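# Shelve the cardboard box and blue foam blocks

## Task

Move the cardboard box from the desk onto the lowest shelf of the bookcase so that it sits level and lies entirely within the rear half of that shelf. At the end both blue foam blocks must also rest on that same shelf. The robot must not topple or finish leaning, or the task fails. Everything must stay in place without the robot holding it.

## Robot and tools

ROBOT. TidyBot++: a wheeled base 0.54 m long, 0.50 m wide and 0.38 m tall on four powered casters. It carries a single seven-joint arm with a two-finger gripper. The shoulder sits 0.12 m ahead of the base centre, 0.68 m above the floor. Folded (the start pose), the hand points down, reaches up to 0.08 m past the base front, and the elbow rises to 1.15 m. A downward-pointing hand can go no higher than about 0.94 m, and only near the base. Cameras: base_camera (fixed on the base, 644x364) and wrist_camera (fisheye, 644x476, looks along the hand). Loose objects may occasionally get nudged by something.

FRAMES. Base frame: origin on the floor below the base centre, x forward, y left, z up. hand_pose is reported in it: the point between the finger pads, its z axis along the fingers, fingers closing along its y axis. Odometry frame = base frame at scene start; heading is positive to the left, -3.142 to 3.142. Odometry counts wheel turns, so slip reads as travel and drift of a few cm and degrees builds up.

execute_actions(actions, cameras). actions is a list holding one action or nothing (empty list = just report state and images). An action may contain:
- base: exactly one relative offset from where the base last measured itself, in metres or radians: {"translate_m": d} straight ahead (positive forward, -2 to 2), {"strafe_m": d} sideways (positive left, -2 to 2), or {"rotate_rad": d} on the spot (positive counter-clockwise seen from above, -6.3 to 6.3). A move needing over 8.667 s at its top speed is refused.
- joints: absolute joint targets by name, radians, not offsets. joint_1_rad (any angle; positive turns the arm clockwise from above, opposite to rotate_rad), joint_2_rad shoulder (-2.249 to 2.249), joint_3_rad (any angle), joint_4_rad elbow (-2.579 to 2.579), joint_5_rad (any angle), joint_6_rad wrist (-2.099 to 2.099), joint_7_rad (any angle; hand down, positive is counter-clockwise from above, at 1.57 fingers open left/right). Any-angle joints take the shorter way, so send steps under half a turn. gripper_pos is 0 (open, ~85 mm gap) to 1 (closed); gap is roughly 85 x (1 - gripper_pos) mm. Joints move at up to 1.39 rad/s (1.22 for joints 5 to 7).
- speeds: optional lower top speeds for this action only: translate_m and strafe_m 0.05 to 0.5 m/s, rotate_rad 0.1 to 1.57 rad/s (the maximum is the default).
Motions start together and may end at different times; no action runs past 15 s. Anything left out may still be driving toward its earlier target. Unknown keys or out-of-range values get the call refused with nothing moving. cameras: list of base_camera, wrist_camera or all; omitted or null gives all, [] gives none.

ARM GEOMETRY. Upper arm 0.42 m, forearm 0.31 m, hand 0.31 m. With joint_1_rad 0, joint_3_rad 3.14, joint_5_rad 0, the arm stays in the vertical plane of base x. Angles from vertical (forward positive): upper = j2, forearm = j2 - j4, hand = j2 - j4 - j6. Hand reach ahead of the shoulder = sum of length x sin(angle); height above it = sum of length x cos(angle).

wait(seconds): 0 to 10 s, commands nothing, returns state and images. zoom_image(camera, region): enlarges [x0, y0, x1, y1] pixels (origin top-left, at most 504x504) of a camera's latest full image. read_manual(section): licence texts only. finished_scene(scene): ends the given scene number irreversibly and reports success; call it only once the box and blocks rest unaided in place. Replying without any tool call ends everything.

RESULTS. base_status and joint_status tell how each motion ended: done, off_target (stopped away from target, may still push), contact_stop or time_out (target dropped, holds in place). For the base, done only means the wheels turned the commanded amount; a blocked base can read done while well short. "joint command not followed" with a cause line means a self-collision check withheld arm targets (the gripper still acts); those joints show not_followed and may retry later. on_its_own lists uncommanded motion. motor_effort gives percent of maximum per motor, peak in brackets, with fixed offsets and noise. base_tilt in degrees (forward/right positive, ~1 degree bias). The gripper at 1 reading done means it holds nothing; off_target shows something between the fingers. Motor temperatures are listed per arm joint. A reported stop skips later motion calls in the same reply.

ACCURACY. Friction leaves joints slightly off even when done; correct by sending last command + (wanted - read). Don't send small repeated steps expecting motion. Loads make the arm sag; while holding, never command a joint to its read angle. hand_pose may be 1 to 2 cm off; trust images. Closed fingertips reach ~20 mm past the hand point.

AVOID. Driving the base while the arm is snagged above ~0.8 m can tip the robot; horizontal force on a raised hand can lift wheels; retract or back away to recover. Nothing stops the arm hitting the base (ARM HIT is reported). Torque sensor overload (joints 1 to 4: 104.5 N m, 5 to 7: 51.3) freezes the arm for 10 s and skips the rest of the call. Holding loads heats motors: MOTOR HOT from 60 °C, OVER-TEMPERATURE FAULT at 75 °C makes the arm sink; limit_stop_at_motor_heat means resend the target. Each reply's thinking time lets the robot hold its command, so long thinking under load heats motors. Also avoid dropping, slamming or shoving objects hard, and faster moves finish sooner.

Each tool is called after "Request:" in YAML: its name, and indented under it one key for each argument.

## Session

Request:
execute_actions:
  actions:
    - {"joints":{"joint_6_rad":0.3,"joint_1_rad":1.57}}
  cameras: ["wrist_camera"]

Request:
execute_actions:
  actions:
    - {"joints":{"joint_1_rad":-0.3}}
  cameras: ["wrist_camera"]

Request:
execute_actions:
  actions:
    - {"joints":{"joint_1_rad":-2.4}}
  cameras: ["wrist_camera"]

Scene clock: 2.83 s.
Motor temperatures (°C, as the motors report them): [35 33 34 35 41 40 40]
base_odometry: x=+0.000 y=+0.000 heading=+0.000 (m, m, rad; odometry frame)
base_tilt: forward=+0.1 right=+0.1 (deg)
base_status: not commanded
joint_positions: joint_1_rad=+1.560 joint_2_rad=-0.344 joint_3_rad=+3.109 joint_4_rad=-2.498 joint_5_rad=-0.052 joint_6_rad=+0.279 joint_7_rad=+1.542 gripper_pos=+0.000
joint_status: all done
motor_effort: joint_1_rad=+1(2) joint_2_rad=-5(6) joint_3_rad=+2(2) joint_4_rad=+19(19) joint_5_rad=+0(1) joint_6_rad=+8(9) joint_7_rad=+0(0) (%)
hand_pose: x=+0.1347 y=-0.4167 z=+0.8112 quat_wxyz=(+0.400, +0.559, -0.581, +0.436) (m; base frame)
pictures: wrist_camera
Images, in order (width x height): wrist_camera 644x476.

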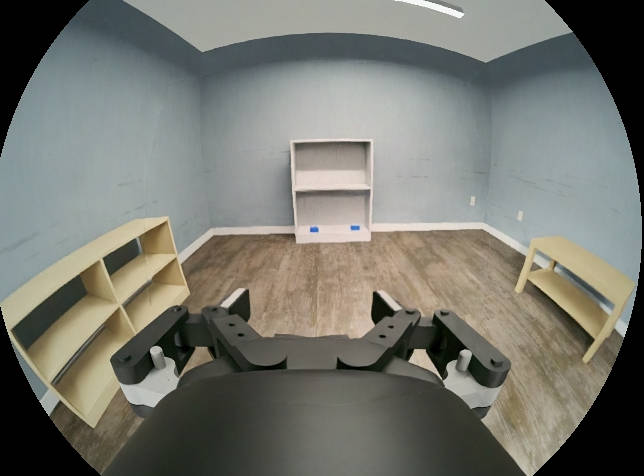

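Scene clock: 5.87 s.
Motor temperatures (°C, as the motors report them): [35 33 34 35 41 40 40]
base_odometry: x=+0.000 y=+0.000 heading=+0.000 (m, m, rad; odometry frame)
base_tilt: forward=+0.1 right=+0.1 (deg)
base_status: not commanded
joint_positions: joint_1_rad=-0.290 joint_2_rad=-0.344 joint_3_rad=+3.109 joint_4_rad=-2.498 joint_5_rad=-0.052 joint_6_rad=+0.279 joint_7_rad=+1.542 gripper_pos=+0.000
joint_status: all done
motor_effort: joint_1_rad=+1(1) joint_2_rad=-5(5) joint_3_rad=+2(2) joint_4_rad=+19(20) joint_5_rad=+0(1) joint_6_rad=+8(9) joint_7_rad=+0(1) (%)
hand_pose: x=+0.5154 y=+0.1296 z=+0.8112 quat_wxyz=(-0.107, +0.800, +0.096, +0.582) (m; base frame)
pictures: wrist_camera
Images, in order (width x height): wrist_camera 644x476.

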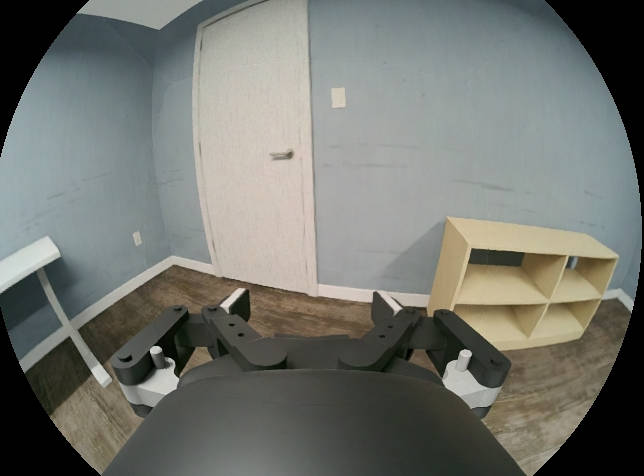

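Scene clock: 9.07 s.
Motor temperatures (°C, as the motors report them): [35 33 34 35 41 40 40]
base_odometry: x=+0.000 y=+0.000 heading=+0.000 (m, m, rad; odometry frame)
base_tilt: forward=+0.1 right=+0.1 (deg)
base_status: not commanded
joint_positions: joint_1_rad=-2.390 joint_2_rad=-0.344 joint_3_rad=+3.109 joint_4_rad=-2.498 joint_5_rad=-0.052 joint_6_rad=+0.279 joint_7_rad=+1.542 gripper_pos=+0.000
joint_status: all done
motor_effort: joint_1_rad=+1(1) joint_2_rad=-5(5) joint_3_rad=+2(2) joint_4_rad=+20(20) joint_5_rad=+0(1) joint_6_rad=+9(8) joint_7_rad=+1(1) (%)
hand_pose: x=-0.1930 y=+0.2767 z=+0.8112 quat_wxyz=(-0.558, +0.315, +0.742, +0.197) (m; base frame)
pictures: wrist_camera
Images, in order (width x height): wrist_camera 644x476.

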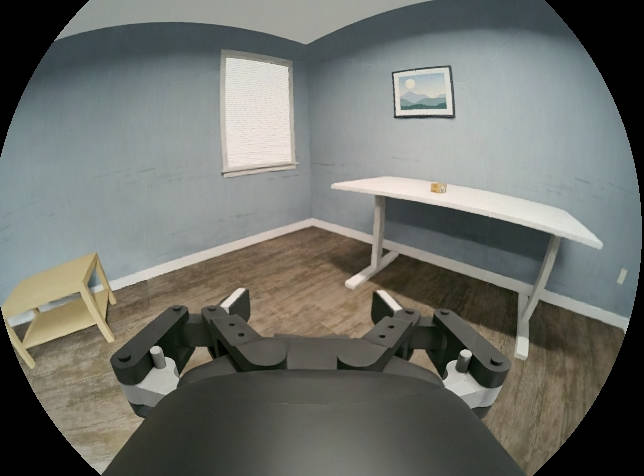

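Request:
execute_actions:
  actions:
    - {"base":{"rotate_rad":1.6},"joints":{"joint_1_rad":-0.9}}
  cameras: []

Request:
execute_actions:
  actions:
    - {"base":{"strafe_m":0.3},"joints":{"joint_1_rad":0,"joint_2_rad":0.1,"joint_4_rad":-1.3,"joint_6_rad":-0.9,"joint_7_rad":1.57,"joint_3_rad":3.14}}

Scene clock: 12.43 s.
Motor temperatures (°C, as the motors report them): [35 33 34 35 41 40 40]
base_odometry: x=+0.000 y=+0.000 heading=+1.598 (m, m, rad; odometry frame)
base_tilt: forward=+0.1 right=+0.1 (deg)
base_status: done
joint_positions: joint_1_rad=-0.910 joint_2_rad=-0.344 joint_3_rad=+3.109 joint_4_rad=-2.498 joint_5_rad=-0.052 joint_6_rad=+0.279 joint_7_rad=+1.542 gripper_pos=+0.000
joint_status: all done
motor_effort: joint_1_rad=+1(2) joint_2_rad=-5(6) joint_3_rad=+2(2) joint_4_rad=+19(20) joint_5_rad=+0(1) joint_6_rad=+8(9) joint_7_rad=+0(0) (%)
hand_pose: x=+0.3661 y=+0.3359 z=+0.8112 quat_wxyz=(-0.280, +0.733, +0.336, +0.521) (m; base frame)
pictures: none
No camera images: the call's "cameras" was empty. Leave "cameras" out to get every camera's image.

Scene clock: 14.90 s.
Motor temperatures (°C, as the motors report them): [35 33 34 35 41 40 40]
base_odometry: x=-0.300 y=-0.009 heading=+1.599 (m, m, rad; odometry frame)
base_tilt: forward=+0.1 right=+0.1 (deg)
base_status: done
joint_positions: joint_1_rad=-0.008 joint_2_rad=+0.077 joint_3_rad=+3.128 joint_4_rad=-1.314 joint_5_rad=-0.052 joint_6_rad=-0.878 joint_7_rad=+1.545 gripper_pos=+0.000
joint_status: all done
motor_effort: joint_1_rad=+1(3) joint_2_rad=-21(21) joint_3_rad=+2(3) joint_4_rad=+21(22) joint_5_rad=-1(1) joint_6_rad=+6(9) joint_7_rad=+0(1) (%)
hand_pose: x=+0.6984 y=+0.0262 z=+0.9582 quat_wxyz=(-0.036, +0.906, -0.009, +0.422) (m; base frame)
pictures: base_camera, wrist_camera
Images, in order (width x height): base_camera 644x364, wrist_camera 644x476.

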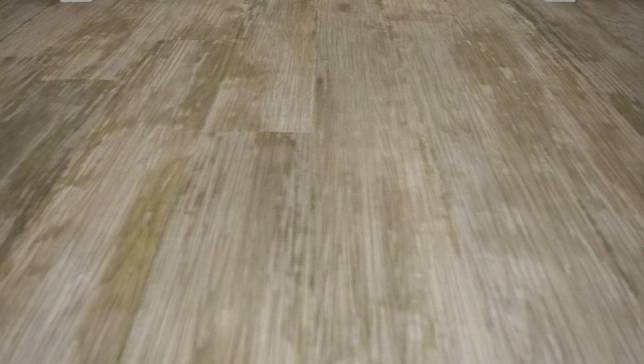

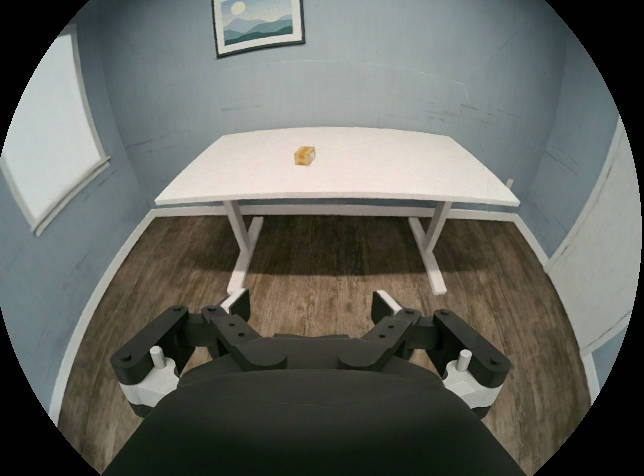

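Request:
execute_actions:
  actions:
    - {"base":{"translate_m":0.45}}
  cameras: ["wrist_camera"]

Request:
zoom_image:
  camera: "wrist_camera"
  region: [220, 120, 400, 260]

Scene clock: 17.97 s.
Motor temperatures (°C, as the motors report them): [35 33 34 35 41 40 40]
base_odometry: x=-0.313 y=+0.441 heading=+1.600 (m, m, rad; odometry frame)
base_tilt: forward=+0.1 right=+0.1 (deg)
base_status: done
joint_positions: joint_1_rad=-0.008 joint_2_rad=+0.094 joint_3_rad=+3.128 joint_4_rad=-1.312 joint_5_rad=-0.052 joint_6_rad=-0.882 joint_7_rad=+1.545 gripper_pos=+0.000
joint_status: not commanded
motor_effort: joint_1_rad=+1(0) joint_2_rad=-22(25) joint_3_rad=+1(0) joint_4_rad=+21(22) joint_5_rad=-1(1) joint_6_rad=+6(7) joint_7_rad=+1(0) (%)
hand_pose: x=+0.7026 y=+0.0259 z=+0.9485 quat_wxyz=(-0.035, +0.910, -0.009, +0.414) (m; base frame)
pictures: wrist_camera
Images, in order (width x height): wrist_camera 644x476.

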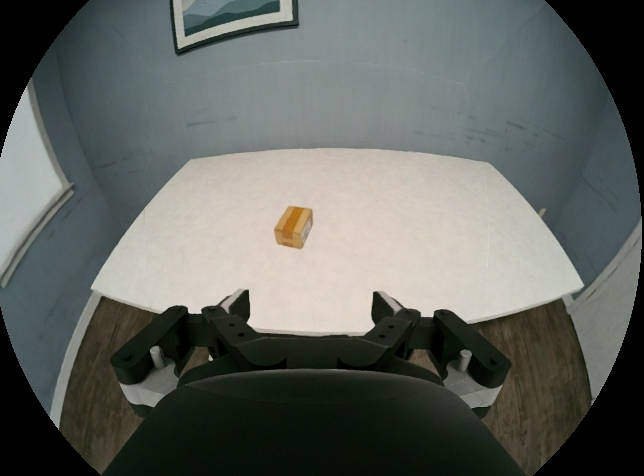

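Region (220, 120, 400, 260) of wrist_camera's 644x476 image, scaled by 2.800.

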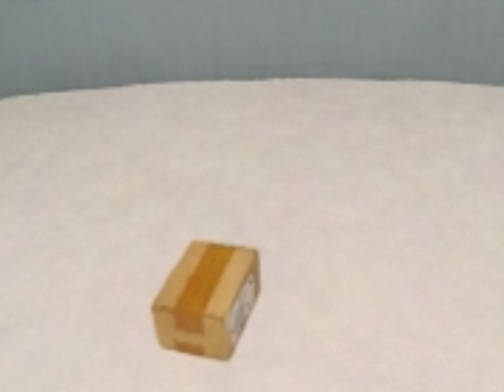

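Request:
execute_actions:
  actions:
    - {"base":{"rotate_rad":-0.38}}
  cameras: []

Request:
execute_actions:
  actions:
    - {"base":{"translate_m":-0.22}}
  cameras: []

Request:
execute_actions:
  actions:
    - {"base":{"strafe_m":0.42},"joints":{"joint_2_rad":0.62,"joint_4_rad":-1.2,"joint_6_rad":-0.37}}
  cameras: ["wrist_camera"]

Scene clock: 20.13 s.
Motor temperatures (°C, as the motors report them): [35 33 34 35 41 40 40]
base_odometry: x=-0.313 y=+0.441 heading=+1.221 (m, m, rad; odometry frame)
base_tilt: forward=+0.1 right=+0.1 (deg)
base_status: done
joint_positions: joint_1_rad=+0.005 joint_2_rad=+0.094 joint_3_rad=+3.143 joint_4_rad=-1.311 joint_5_rad=-0.052 joint_6_rad=-0.882 joint_7_rad=+1.545 gripper_pos=+0.000
joint_status: not commanded
motor_effort: joint_1_rad=+1(5) joint_2_rad=-22(23) joint_3_rad=+1(5) joint_4_rad=+21(21) joint_5_rad=-1(2) joint_6_rad=+6(7) joint_7_rad=-1(1) (%)
hand_pose: x=+0.7032 y=+0.0102 z=+0.9486 quat_wxyz=(-0.029, +0.910, -0.021, +0.414) (m; base frame)
pictures: none
No camera images: the call's "cameras" was empty. Leave "cameras" out to get every camera's image.

Scene clock: 21.83 s.
Motor temperatures (°C, as the motors report them): [35 33 34 35 41 40 40]
base_odometry: x=-0.389 y=+0.234 heading=+1.220 (m, m, rad; odometry frame)
base_tilt: forward=+0.1 right=+0.1 (deg)
base_status: done
joint_positions: joint_1_rad=+0.005 joint_2_rad=+0.093 joint_3_rad=+3.143 joint_4_rad=-1.311 joint_5_rad=-0.052 joint_6_rad=-0.883 joint_7_rad=+1.545 gripper_pos=+0.000
joint_status: not commanded
motor_effort: joint_1_rad=+1(2) joint_2_rad=-21(26) joint_3_rad=+1(1) joint_4_rad=+21(22) joint_5_rad=-1(1) joint_6_rad=+6(7) joint_7_rad=+0(0) (%)
hand_pose: x=+0.7028 y=+0.0102 z=+0.9491 quat_wxyz=(-0.029, +0.909, -0.021, +0.414) (m; base frame)
pictures: none
No camera images: the call's "cameras" was empty. Leave "cameras" out to get every camera's image.

Scene clock: 24.13 s.
Motor temperatures (°C, as the motors report them): [35 33 34 35 41 40 40]
base_odometry: x=-0.784 y=+0.378 heading=+1.221 (m, m, rad; odometry frame)
base_tilt: forward=+0.1 right=+0.1 (deg)
base_status: done
joint_positions: joint_1_rad=-0.006 joint_2_rad=+0.620 joint_3_rad=+3.142 joint_4_rad=-1.215 joint_5_rad=-0.052 joint_6_rad=-0.393 joint_7_rad=+1.545 gripper_pos=+0.000
joint_status: all done
motor_effort: joint_1_rad=+1(3) joint_2_rad=-38(42) joint_3_rad=+1(2) joint_4_rad=+21(22) joint_5_rad=-1(2) joint_6_rad=+7(8) joint_7_rad=+0(0) (%)
hand_pose: x=+0.9133 y=+0.0115 z=+0.7521 quat_wxyz=(-0.026, +0.897, -0.026, +0.441) (m; base frame)
pictures: wrist_camera
Images, in order (width x height): wrist_camera 644x476.

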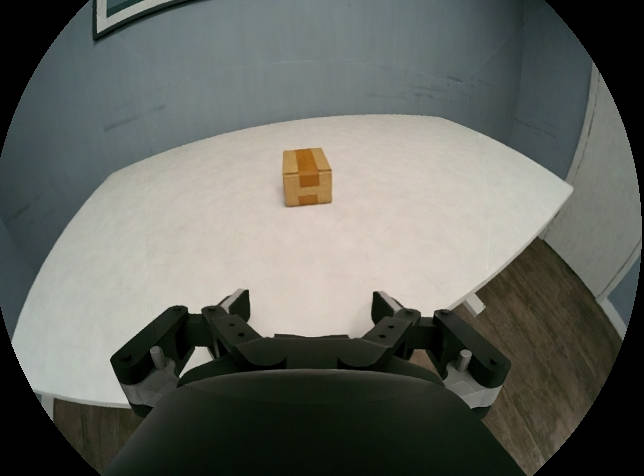

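Request:
execute_actions:
  actions:
    - {"base":{"translate_m":0.17},"joints":{"joint_2_rad":0.585},"speeds":{"translate_m":0.12}}
  cameras: ["wrist_camera"]

Scene clock: 26.83 s.
Motor temperatures (°C, as the motors report them): [35 33 34 35 41 40 40]
base_odometry: x=-0.726 y=+0.538 heading=+1.221 (m, m, rad; odometry frame)
base_tilt: forward=+0.1 right=+0.1 (deg)
base_status: done
joint_positions: joint_1_rad=-0.005 joint_2_rad=+0.599 joint_3_rad=+3.142 joint_4_rad=-1.210 joint_5_rad=-0.052 joint_6_rad=-0.391 joint_7_rad=+1.545 gripper_pos=+0.000
joint_status: all done
motor_effort: joint_1_rad=+1(1) joint_2_rad=-38(41) joint_3_rad=+1(0) joint_4_rad=+21(22) joint_5_rad=+0(1) joint_6_rad=+7(7) joint_7_rad=+0(1) (%)
hand_pose: x=+0.9134 y=+0.0115 z=+0.7725 quat_wxyz=(-0.027, +0.891, -0.026, +0.453) (m; base frame)
pictures: wrist_camera
Images, in order (width x height): wrist_camera 644x476.

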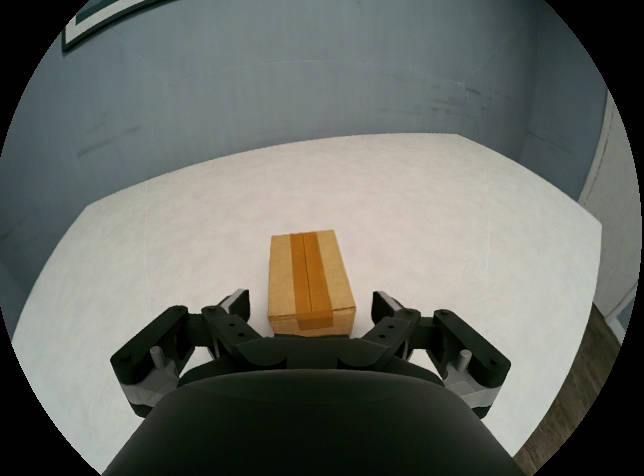

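Request:
execute_actions:
  actions:
    - {"base":{"translate_m":0.08},"joints":{"joint_2_rad":0.63},"speeds":{"translate_m":0.06}}
  cameras: ["wrist_camera"]

Request:
execute_actions:
  actions:
    - {"joints":{"gripper_pos":1}}
  cameras: ["wrist_camera"]

Scene clock: 29.13 s.
Motor temperatures (°C, as the motors report them): [35 33 34 36 41 40 40]
base_odometry: x=-0.698 y=+0.614 heading=+1.222 (m, m, rad; odometry frame)
base_tilt: forward=+0.1 right=+0.1 (deg)
base_status: done
joint_positions: joint_1_rad=-0.005 joint_2_rad=+0.619 joint_3_rad=+3.142 joint_4_rad=-1.209 joint_5_rad=-0.052 joint_6_rad=-0.390 joint_7_rad=+1.545 gripper_pos=+0.000
joint_status: all done
motor_effort: joint_1_rad=+0(5) joint_2_rad=-40(41) joint_3_rad=+1(1) joint_4_rad=+21(22) joint_5_rad=+0(0) joint_6_rad=+7(8) joint_7_rad=+0(0) (%)
hand_pose: x=+0.9156 y=+0.0111 z=+0.7569 quat_wxyz=(-0.026, +0.895, -0.027, +0.445) (m; base frame)
pictures: wrist_camera
Images, in order (width x height): wrist_camera 644x476.

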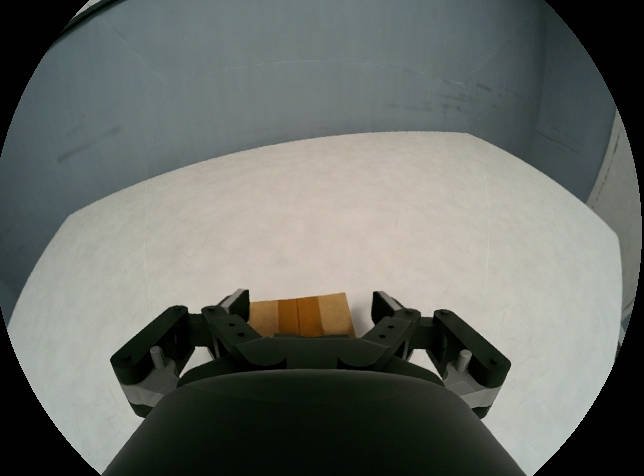

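Scene clock: 30.23 s.
Motor temperatures (°C, as the motors report them): [35 33 34 36 41 40 40]
base_odometry: x=-0.698 y=+0.614 heading=+1.222 (m, m, rad; odometry frame)
base_tilt: forward=+0.1 right=+0.1 (deg)
base_status: not commanded
joint_positions: joint_1_rad=-0.005 joint_2_rad=+0.621 joint_3_rad=+3.142 joint_4_rad=-1.203 joint_5_rad=-0.052 joint_6_rad=-0.385 joint_7_rad=+1.546 gripper_pos=+0.347
joint_status: gripper_pos off_target (ended at +0.347, target +1.000)
motor_effort: joint_1_rad=+1(2) joint_2_rad=-37(41) joint_3_rad=+1(1) joint_4_rad=+21(22) joint_5_rad=-1(1) joint_6_rad=+7(7) joint_7_rad=+0(0) (%)
hand_pose: x=+0.9182 y=+0.0111 z=+0.7605 quat_wxyz=(-0.026, +0.893, -0.026, +0.449) (m; base frame)
pictures: wrist_camera
Images, in order (width x height): wrist_camera 644x476.

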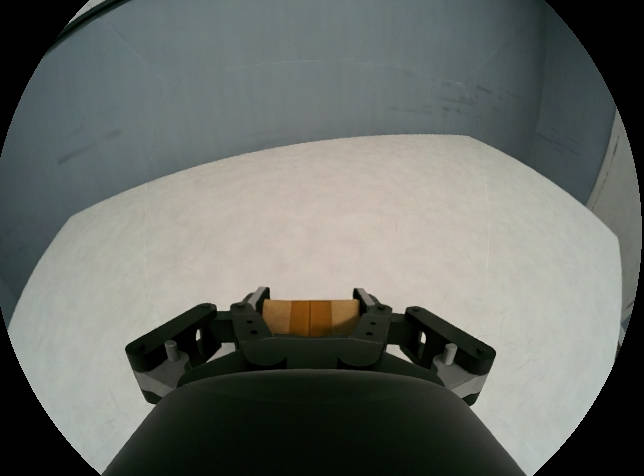

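Request:
execute_actions:
  actions:
    - {"joints":{"joint_2_rad":0.45}}
  cameras: []

Request:
execute_actions:
  actions:
    - {"base":{"translate_m":-0.6}}
  cameras: []

Request:
execute_actions:
  actions:
    - {"base":{"rotate_rad":-2.79},"joints":{"joint_2_rad":0.3,"joint_4_rad":-1.7,"joint_6_rad":-0.17},"speeds":{"rotate_rad":1.0}}
  cameras: []

Request:
execute_actions:
  actions:
    - {"base":{"strafe_m":0.9}}
  cameras: []

Request:
execute_actions:
  actions:
    - {"base":{"translate_m":1.1},"joints":{"joint_2_rad":1.66,"joint_4_rad":-0.66,"joint_6_rad":0.15}}

Scene clock: 32.63 s.
Motor temperatures (°C, as the motors report them): [35 33 34 36 41 40 40]
base_odometry: x=-0.698 y=+0.614 heading=+1.222 (m, m, rad; odometry frame)
base_tilt: forward=+0.1 right=+0.1 (deg)
base_status: not commanded
joint_positions: joint_1_rad=-0.005 joint_2_rad=+0.452 joint_3_rad=+3.142 joint_4_rad=-1.204 joint_5_rad=-0.052 joint_6_rad=-0.385 joint_7_rad=+1.546 gripper_pos=+0.347
joint_status: all done
motor_effort: joint_1_rad=+1(1) joint_2_rad=-36(44) joint_3_rad=+1(1) joint_4_rad=+23(24) joint_5_rad=-1(0) joint_6_rad=+8(8) joint_7_rad=+0(0) (%)
hand_pose: x=+0.8936 y=+0.0109 z=+0.8929 quat_wxyz=(-0.029, +0.852, -0.024, +0.523) (m; base frame)
pictures: none
No camera images: the call's "cameras" was empty. Leave "cameras" out to get every camera's image.

Scene clock: 35.33 s.
Motor temperatures (°C, as the motors report them): [35 34 34 36 41 40 40]
base_odometry: x=-0.904 y=+0.050 heading=+1.222 (m, m, rad; odometry frame)
base_tilt: forward=+0.1 right=+0.1 (deg)
base_status: done
joint_positions: joint_1_rad=-0.003 joint_2_rad=+0.454 joint_3_rad=+3.142 joint_4_rad=-1.204 joint_5_rad=-0.052 joint_6_rad=-0.385 joint_7_rad=+1.546 gripper_pos=+0.347
joint_status: not commanded
motor_effort: joint_1_rad=+1(5) joint_2_rad=-34(40) joint_3_rad=+1(2) joint_4_rad=+22(25) joint_5_rad=-1(1) joint_6_rad=+7(9) joint_7_rad=-1(1) (%)
hand_pose: x=+0.8939 y=+0.0096 z=+0.8916 quat_wxyz=(-0.028, +0.852, -0.025, +0.522) (m; base frame)
pictures: none
No camera images: the call's "cameras" was empty. Leave "cameras" out to get every camera's image.

Scene clock: 39.27 s.
Motor temperatures (°C, as the motors report them): [35 34 34 36 41 40 40]
base_odometry: x=-0.904 y=+0.050 heading=-1.566 (m, m, rad; odometry frame)
base_tilt: forward=+0.1 right=+0.2 (deg)
base_status: done
joint_positions: joint_1_rad=+0.005 joint_2_rad=+0.329 joint_3_rad=+3.142 joint_4_rad=-1.687 joint_5_rad=-0.052 joint_6_rad=-0.194 joint_7_rad=+1.546 gripper_pos=+0.347
joint_status: all done
motor_effort: joint_1_rad=+0(6) joint_2_rad=-29(39) joint_3_rad=+1(2) joint_4_rad=+21(24) joint_5_rad=+0(0) joint_6_rad=+8(10) joint_7_rad=+0(0) (%)
hand_pose: x=+0.7885 y=+0.0005 z=+0.7587 quat_wxyz=(-0.020, +0.893, -0.034, +0.449) (m; base frame)
pictures: none
No camera images: the call's "cameras" was empty. Leave "cameras" out to get every camera's image.

Scene clock: 42.43 s.
Motor temperatures (°C, as the motors report them): [35 34 34 36 41 40 40]
base_odometry: x=-0.003 y=+0.052 heading=-1.568 (m, m, rad; odometry frame)
base_tilt: forward=+0.1 right=+0.1 (deg)
base_status: done
joint_positions: joint_1_rad=-0.001 joint_2_rad=+0.329 joint_3_rad=+3.142 joint_4_rad=-1.688 joint_5_rad=-0.052 joint_6_rad=-0.194 joint_7_rad=+1.546 gripper_pos=+0.347
joint_status: not commanded
motor_effort: joint_1_rad=+1(3) joint_2_rad=-30(31) joint_3_rad=+2(1) joint_4_rad=+21(21) joint_5_rad=+0(1) joint_6_rad=+8(8) joint_7_rad=+0(0) (%)
hand_pose: x=+0.7883 y=+0.0044 z=+0.7590 quat_wxyz=(-0.021, +0.893, -0.032, +0.449) (m; base frame)
pictures: none
No camera images: the call's "cameras" was empty. Leave "cameras" out to get every camera's image.

Scene clock: 45.97 s.
Motor temperatures (°C, as the motors report them): [35 34 34 36 41 40 40]
base_odometry: x=+0.001 y=-1.048 heading=-1.567 (m, m, rad; odometry frame)
base_tilt: forward=+0.1 right=+0.1 (deg)
base_status: done
joint_positions: joint_1_rad=+0.000 joint_2_rad=+1.652 joint_3_rad=+3.142 joint_4_rad=-0.675 joint_5_rad=-0.052 joint_6_rad=+0.126 joint_7_rad=+1.546 gripper_pos=+0.347
joint_status: all done
motor_effort: joint_1_rad=+1(1) joint_2_rad=-51(54) joint_3_rad=+1(1) joint_4_rad=+18(22) joint_5_rad=-1(1) joint_6_rad=+8(9) joint_7_rad=+0(0) (%)
hand_pose: x=+1.0187 y=-0.0006 z=+0.2486 quat_wxyz=(-0.014, +0.891, -0.035, +0.453) (m; base frame)
pictures: base_camera, wrist_camera
Images, in order (width x height): base_camera 644x364, wrist_camera 644x476.

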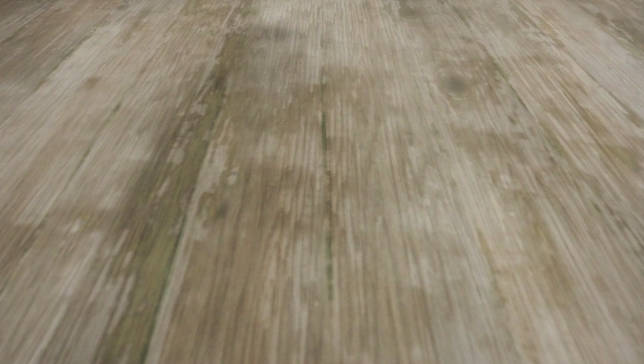

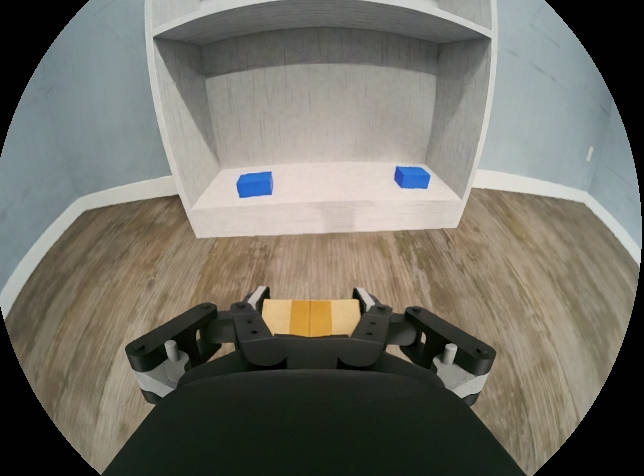

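Request:
execute_actions:
  actions:
    - {"base":{"translate_m":0.5},"speeds":{"translate_m":0.25}}

Scene clock: 49.20 s.
Motor temperatures (°C, as the motors report them): [35 34 34 36 41 40 40]
base_odometry: x=+0.004 y=-1.548 heading=-1.566 (m, m, rad; odometry frame)
base_tilt: forward=+0.1 right=+0.1 (deg)
base_status: done
joint_positions: joint_1_rad=+0.000 joint_2_rad=+1.653 joint_3_rad=+3.142 joint_4_rad=-0.674 joint_5_rad=-0.052 joint_6_rad=+0.127 joint_7_rad=+1.546 gripper_pos=+0.347
joint_status: not commanded
motor_effort: joint_1_rad=+1(5) joint_2_rad=-51(52) joint_3_rad=+1(0) joint_4_rad=+18(19) joint_5_rad=+0(1) joint_6_rad=+9(7) joint_7_rad=+0(0) (%)
hand_pose: x=+1.0190 y=-0.0006 z=+0.2488 quat_wxyz=(-0.014, +0.890, -0.035, +0.454) (m; base frame)
pictures: base_camera, wrist_camera
Images, in order (width x height): base_camera 644x364, wrist_camera 644x476.

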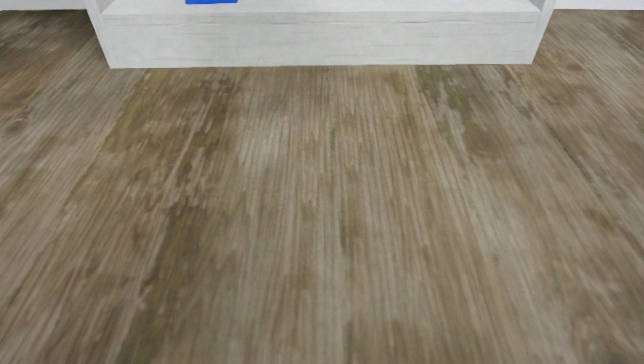

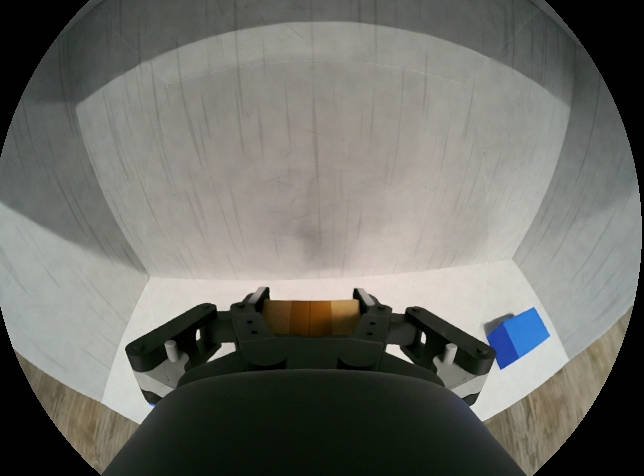

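Request:
execute_actions:
  actions:
    - {"joints":{"joint_2_rad":1.8,"joint_6_rad":0.28}}
  cameras: []

Request:
execute_actions:
  actions:
    - {"base":{"translate_m":0.15},"speeds":{"translate_m":0.06}}

Scene clock: 51.03 s.
Motor temperatures (°C, as the motors report them): [35 34 34 36 41 40 40]
base_odometry: x=+0.004 y=-1.548 heading=-1.566 (m, m, rad; odometry frame)
base_tilt: forward=+0.1 right=+0.1 (deg)
base_status: not commanded
joint_positions: joint_1_rad=+0.000 joint_2_rad=+1.811 joint_3_rad=+3.142 joint_4_rad=-0.669 joint_5_rad=-0.052 joint_6_rad=+0.254 joint_7_rad=+1.546 gripper_pos=+0.347
joint_status: all done
motor_effort: joint_1_rad=+1(0) joint_2_rad=-48(53) joint_3_rad=+1(1) joint_4_rad=+15(18) joint_5_rad=-1(0) joint_6_rad=+7(8) joint_7_rad=+0(0) (%)
hand_pose: x=+0.9675 y=-0.0027 z=+0.1439 quat_wxyz=(-0.011, +0.896, -0.036, +0.442) (m; base frame)
pictures: none
No camera images: the call's "cameras" was empty. Leave "cameras" out to get every camera's image.

Scene clock: 53.97 s.
Motor temperatures (°C, as the motors report them): [35 34 34 36 41 40 40]
base_odometry: x=+0.005 y=-1.698 heading=-1.566 (m, m, rad; odometry frame)
base_tilt: forward=+0.1 right=+0.1 (deg)
base_status: done
joint_positions: joint_1_rad=+0.000 joint_2_rad=+1.811 joint_3_rad=+3.142 joint_4_rad=-0.669 joint_5_rad=-0.052 joint_6_rad=+0.255 joint_7_rad=+1.546 gripper_pos=+0.347
joint_status: not commanded
motor_effort: joint_1_rad=+1(5) joint_2_rad=-49(49) joint_3_rad=+1(0) joint_4_rad=+16(17) joint_5_rad=+0(0) joint_6_rad=+7(8) joint_7_rad=+0(1) (%)
hand_pose: x=+0.9677 y=-0.0027 z=+0.1441 quat_wxyz=(-0.011, +0.896, -0.036, +0.442) (m; base frame)
pictures: base_camera, wrist_camera
Images, in order (width x height): base_camera 644x364, wrist_camera 644x476.

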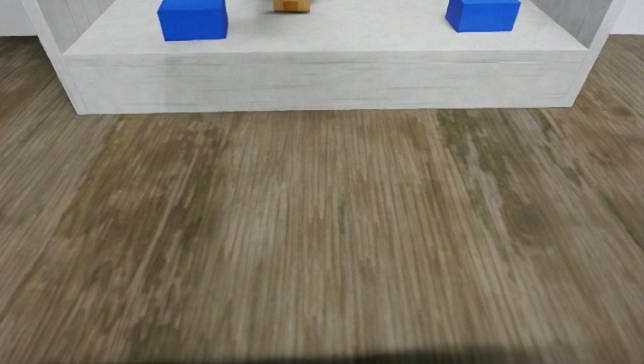

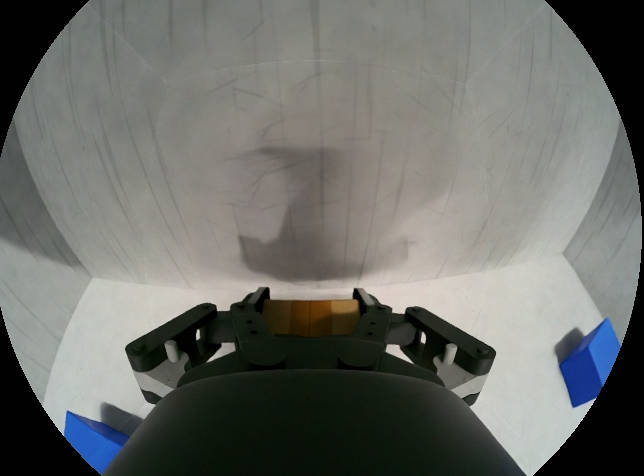

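Request:
execute_actions:
  actions:
    - {"joints":{"joint_2_rad":1.82,"joint_6_rad":0.3}}
  cameras: []

Request:
execute_actions:
  actions:
    - {"joints":{"gripper_pos":0}}
  cameras: []

Request:
execute_actions:
  actions:
    - {"base":{"translate_m":-0.2},"speeds":{"translate_m":0.12}}
  cameras: ["wrist_camera"]

Scene clock: 55.03 s.
Motor temperatures (°C, as the motors report them): [35 34 34 36 41 40 40]
base_odometry: x=+0.005 y=-1.698 heading=-1.566 (m, m, rad; odometry frame)
base_tilt: forward=+0.1 right=+0.1 (deg)
base_status: not commanded
joint_positions: joint_1_rad=+0.000 joint_2_rad=+1.814 joint_3_rad=+3.142 joint_4_rad=-0.669 joint_5_rad=-0.052 joint_6_rad=+0.274 joint_7_rad=+1.546 gripper_pos=+0.347
joint_status: all done
motor_effort: joint_1_rad=+1(1) joint_2_rad=-47(50) joint_3_rad=+1(1) joint_4_rad=+15(16) joint_5_rad=+0(1) joint_6_rad=+8(6) joint_7_rad=+0(0) (%)
hand_pose: x=+0.9694 y=-0.0029 z=+0.1460 quat_wxyz=(-0.010, +0.893, -0.036, +0.449) (m; base frame)
pictures: none
No camera images: the call's "cameras" was empty. Leave "cameras" out to get every camera's image.

Scene clock: 56.13 s.
Motor temperatures (°C, as the motors report them): [35 34 34 36 41 40 40]
base_odometry: x=+0.005 y=-1.698 heading=-1.566 (m, m, rad; odometry frame)
base_tilt: forward=+0.1 right=+0.1 (deg)
base_status: not commanded
joint_positions: joint_1_rad=+0.000 joint_2_rad=+1.814 joint_3_rad=+3.142 joint_4_rad=-0.669 joint_5_rad=-0.052 joint_6_rad=+0.277 joint_7_rad=+1.546 gripper_pos=+0.000
joint_status: all done
motor_effort: joint_1_rad=+1(0) joint_2_rad=-47(48) joint_3_rad=+1(1) joint_4_rad=+15(16) joint_5_rad=-1(0) joint_6_rad=+7(8) joint_7_rad=-1(0) (%)
hand_pose: x=+0.9699 y=-0.0030 z=+0.1466 quat_wxyz=(-0.010, +0.892, -0.036, +0.450) (m; base frame)
pictures: none
No camera images: the call's "cameras" was empty. Leave "cameras" out to get every camera's image.

Scene clock: 58.37 s.
Motor temperatures (°C, as the motors report them): [35 34 34 36 41 40 40]
base_odometry: x=+0.004 y=-1.498 heading=-1.566 (m, m, rad; odometry frame)
base_tilt: forward=+0.1 right=+0.1 (deg)
base_status: done
joint_positions: joint_1_rad=+0.000 joint_2_rad=+1.814 joint_3_rad=+3.142 joint_4_rad=-0.668 joint_5_rad=-0.052 joint_6_rad=+0.279 joint_7_rad=+1.546 gripper_pos=+0.000
joint_status: not commanded
motor_effort: joint_1_rad=+1(5) joint_2_rad=-46(49) joint_3_rad=+1(0) joint_4_rad=+15(16) joint_5_rad=+0(0) joint_6_rad=+7(8) joint_7_rad=-1(0) (%)
hand_pose: x=+0.9709 y=-0.0029 z=+0.1477 quat_wxyz=(-0.010, +0.891, -0.036, +0.452) (m; base frame)
pictures: wrist_camera
Images, in order (width x height): wrist_camera 644x476.

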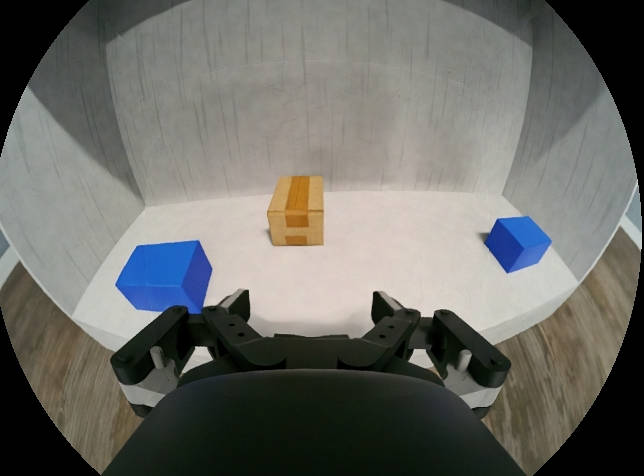

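Request:
execute_actions:
  actions:
    - {"joints":{"gripper_pos":1,"joint_2_rad":1.88,"joint_1_rad":-0.025}}
  cameras: []

Request:
execute_actions:
  actions:
    - {"base":{"translate_m":0.15},"speeds":{"translate_m":0.06}}
  cameras: ["wrist_camera"]

Request:
execute_actions:
  actions:
    - {"base":{"translate_m":-0.25},"speeds":{"translate_m":0.2}}
  cameras: ["wrist_camera"]

Scene clock: 60.10 s.
Motor temperatures (°C, as the motors report them): [35 34 34 36 41 40 40]
base_odometry: x=+0.004 y=-1.498 heading=-1.566 (m, m, rad; odometry frame)
base_tilt: forward=+0.1 right=+0.1 (deg)
base_status: not commanded
joint_positions: joint_1_rad=-0.012 joint_2_rad=+1.854 joint_3_rad=+3.142 joint_4_rad=-0.665 joint_5_rad=-0.052 joint_6_rad=+0.293 joint_7_rad=+1.547 gripper_pos=+0.999
joint_status: all done
motor_effort: joint_1_rad=+0(2) joint_2_rad=-45(48) joint_3_rad=+1(1) joint_4_rad=+14(15) joint_5_rad=+0(0) joint_6_rad=+6(7) joint_7_rad=+0(2) (%)
hand_pose: x=+0.9529 y=+0.0067 z=+0.1190 quat_wxyz=(-0.012, +0.897, -0.030, +0.442) (m; base frame)
pictures: none
No camera images: the call's "cameras" was empty. Leave "cameras" out to get every camera's image.

Scene clock: 63.07 s.
Motor temperatures (°C, as the motors report them): [35 34 34 36 41 40 40]
base_odometry: x=+0.005 y=-1.648 heading=-1.566 (m, m, rad; odometry frame)
base_tilt: forward=+0.1 right=+0.2 (deg)
base_status: done
joint_positions: joint_1_rad=-0.014 joint_2_rad=+1.855 joint_3_rad=+3.142 joint_4_rad=-0.667 joint_5_rad=-0.052 joint_6_rad=+0.298 joint_7_rad=+1.547 gripper_pos=+0.999
joint_status: not commanded
motor_effort: joint_1_rad=-1(2) joint_2_rad=-41(47) joint_3_rad=+0(0) joint_4_rad=+15(20) joint_5_rad=+0(0) joint_6_rad=+6(7) joint_7_rad=+0(0) (%)
hand_pose: x=+0.9526 y=+0.0079 z=+0.1187 quat_wxyz=(-0.012, +0.896, -0.030, +0.443) (m; base frame)
pictures: wrist_camera
Images, in order (width x height): wrist_camera 644x476.

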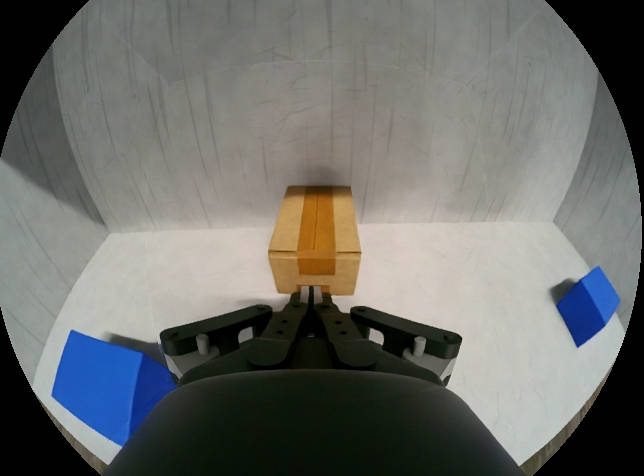

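Scene clock: 65.07 s.
Motor temperatures (°C, as the motors report them): [35 34 34 36 41 40 40]
base_odometry: x=+0.004 y=-1.398 heading=-1.565 (m, m, rad; odometry frame)
base_tilt: forward=+0.1 right=+0.1 (deg)
base_status: done
joint_positions: joint_1_rad=-0.019 joint_2_rad=+1.867 joint_3_rad=+3.142 joint_4_rad=-0.660 joint_5_rad=-0.052 joint_6_rad=+0.299 joint_7_rad=+1.547 gripper_pos=+0.999
joint_status: not commanded
motor_effort: joint_1_rad=+1(3) joint_2_rad=-46(47) joint_3_rad=+0(0) joint_4_rad=+14(15) joint_5_rad=-1(0) joint_6_rad=+7(7) joint_7_rad=+0(0) (%)
hand_pose: x=+0.9490 y=+0.0123 z=+0.1119 quat_wxyz=(-0.013, +0.897, -0.027, +0.441) (m; base frame)
pictures: wrist_camera
Images, in order (width x height): wrist_camera 644x476.

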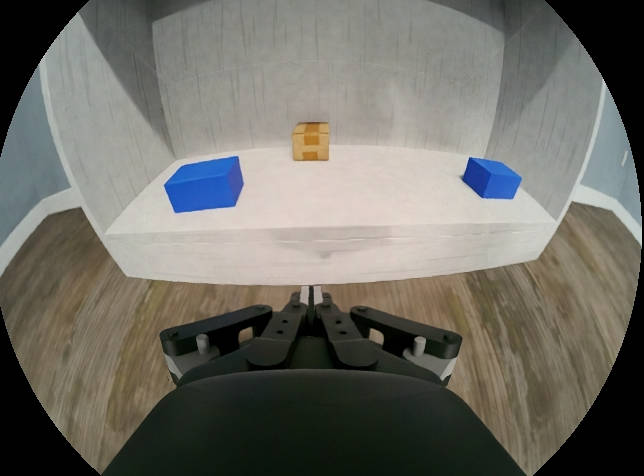

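Request:
finished_scene:
  scene: 2

The scene is finished: the task was done.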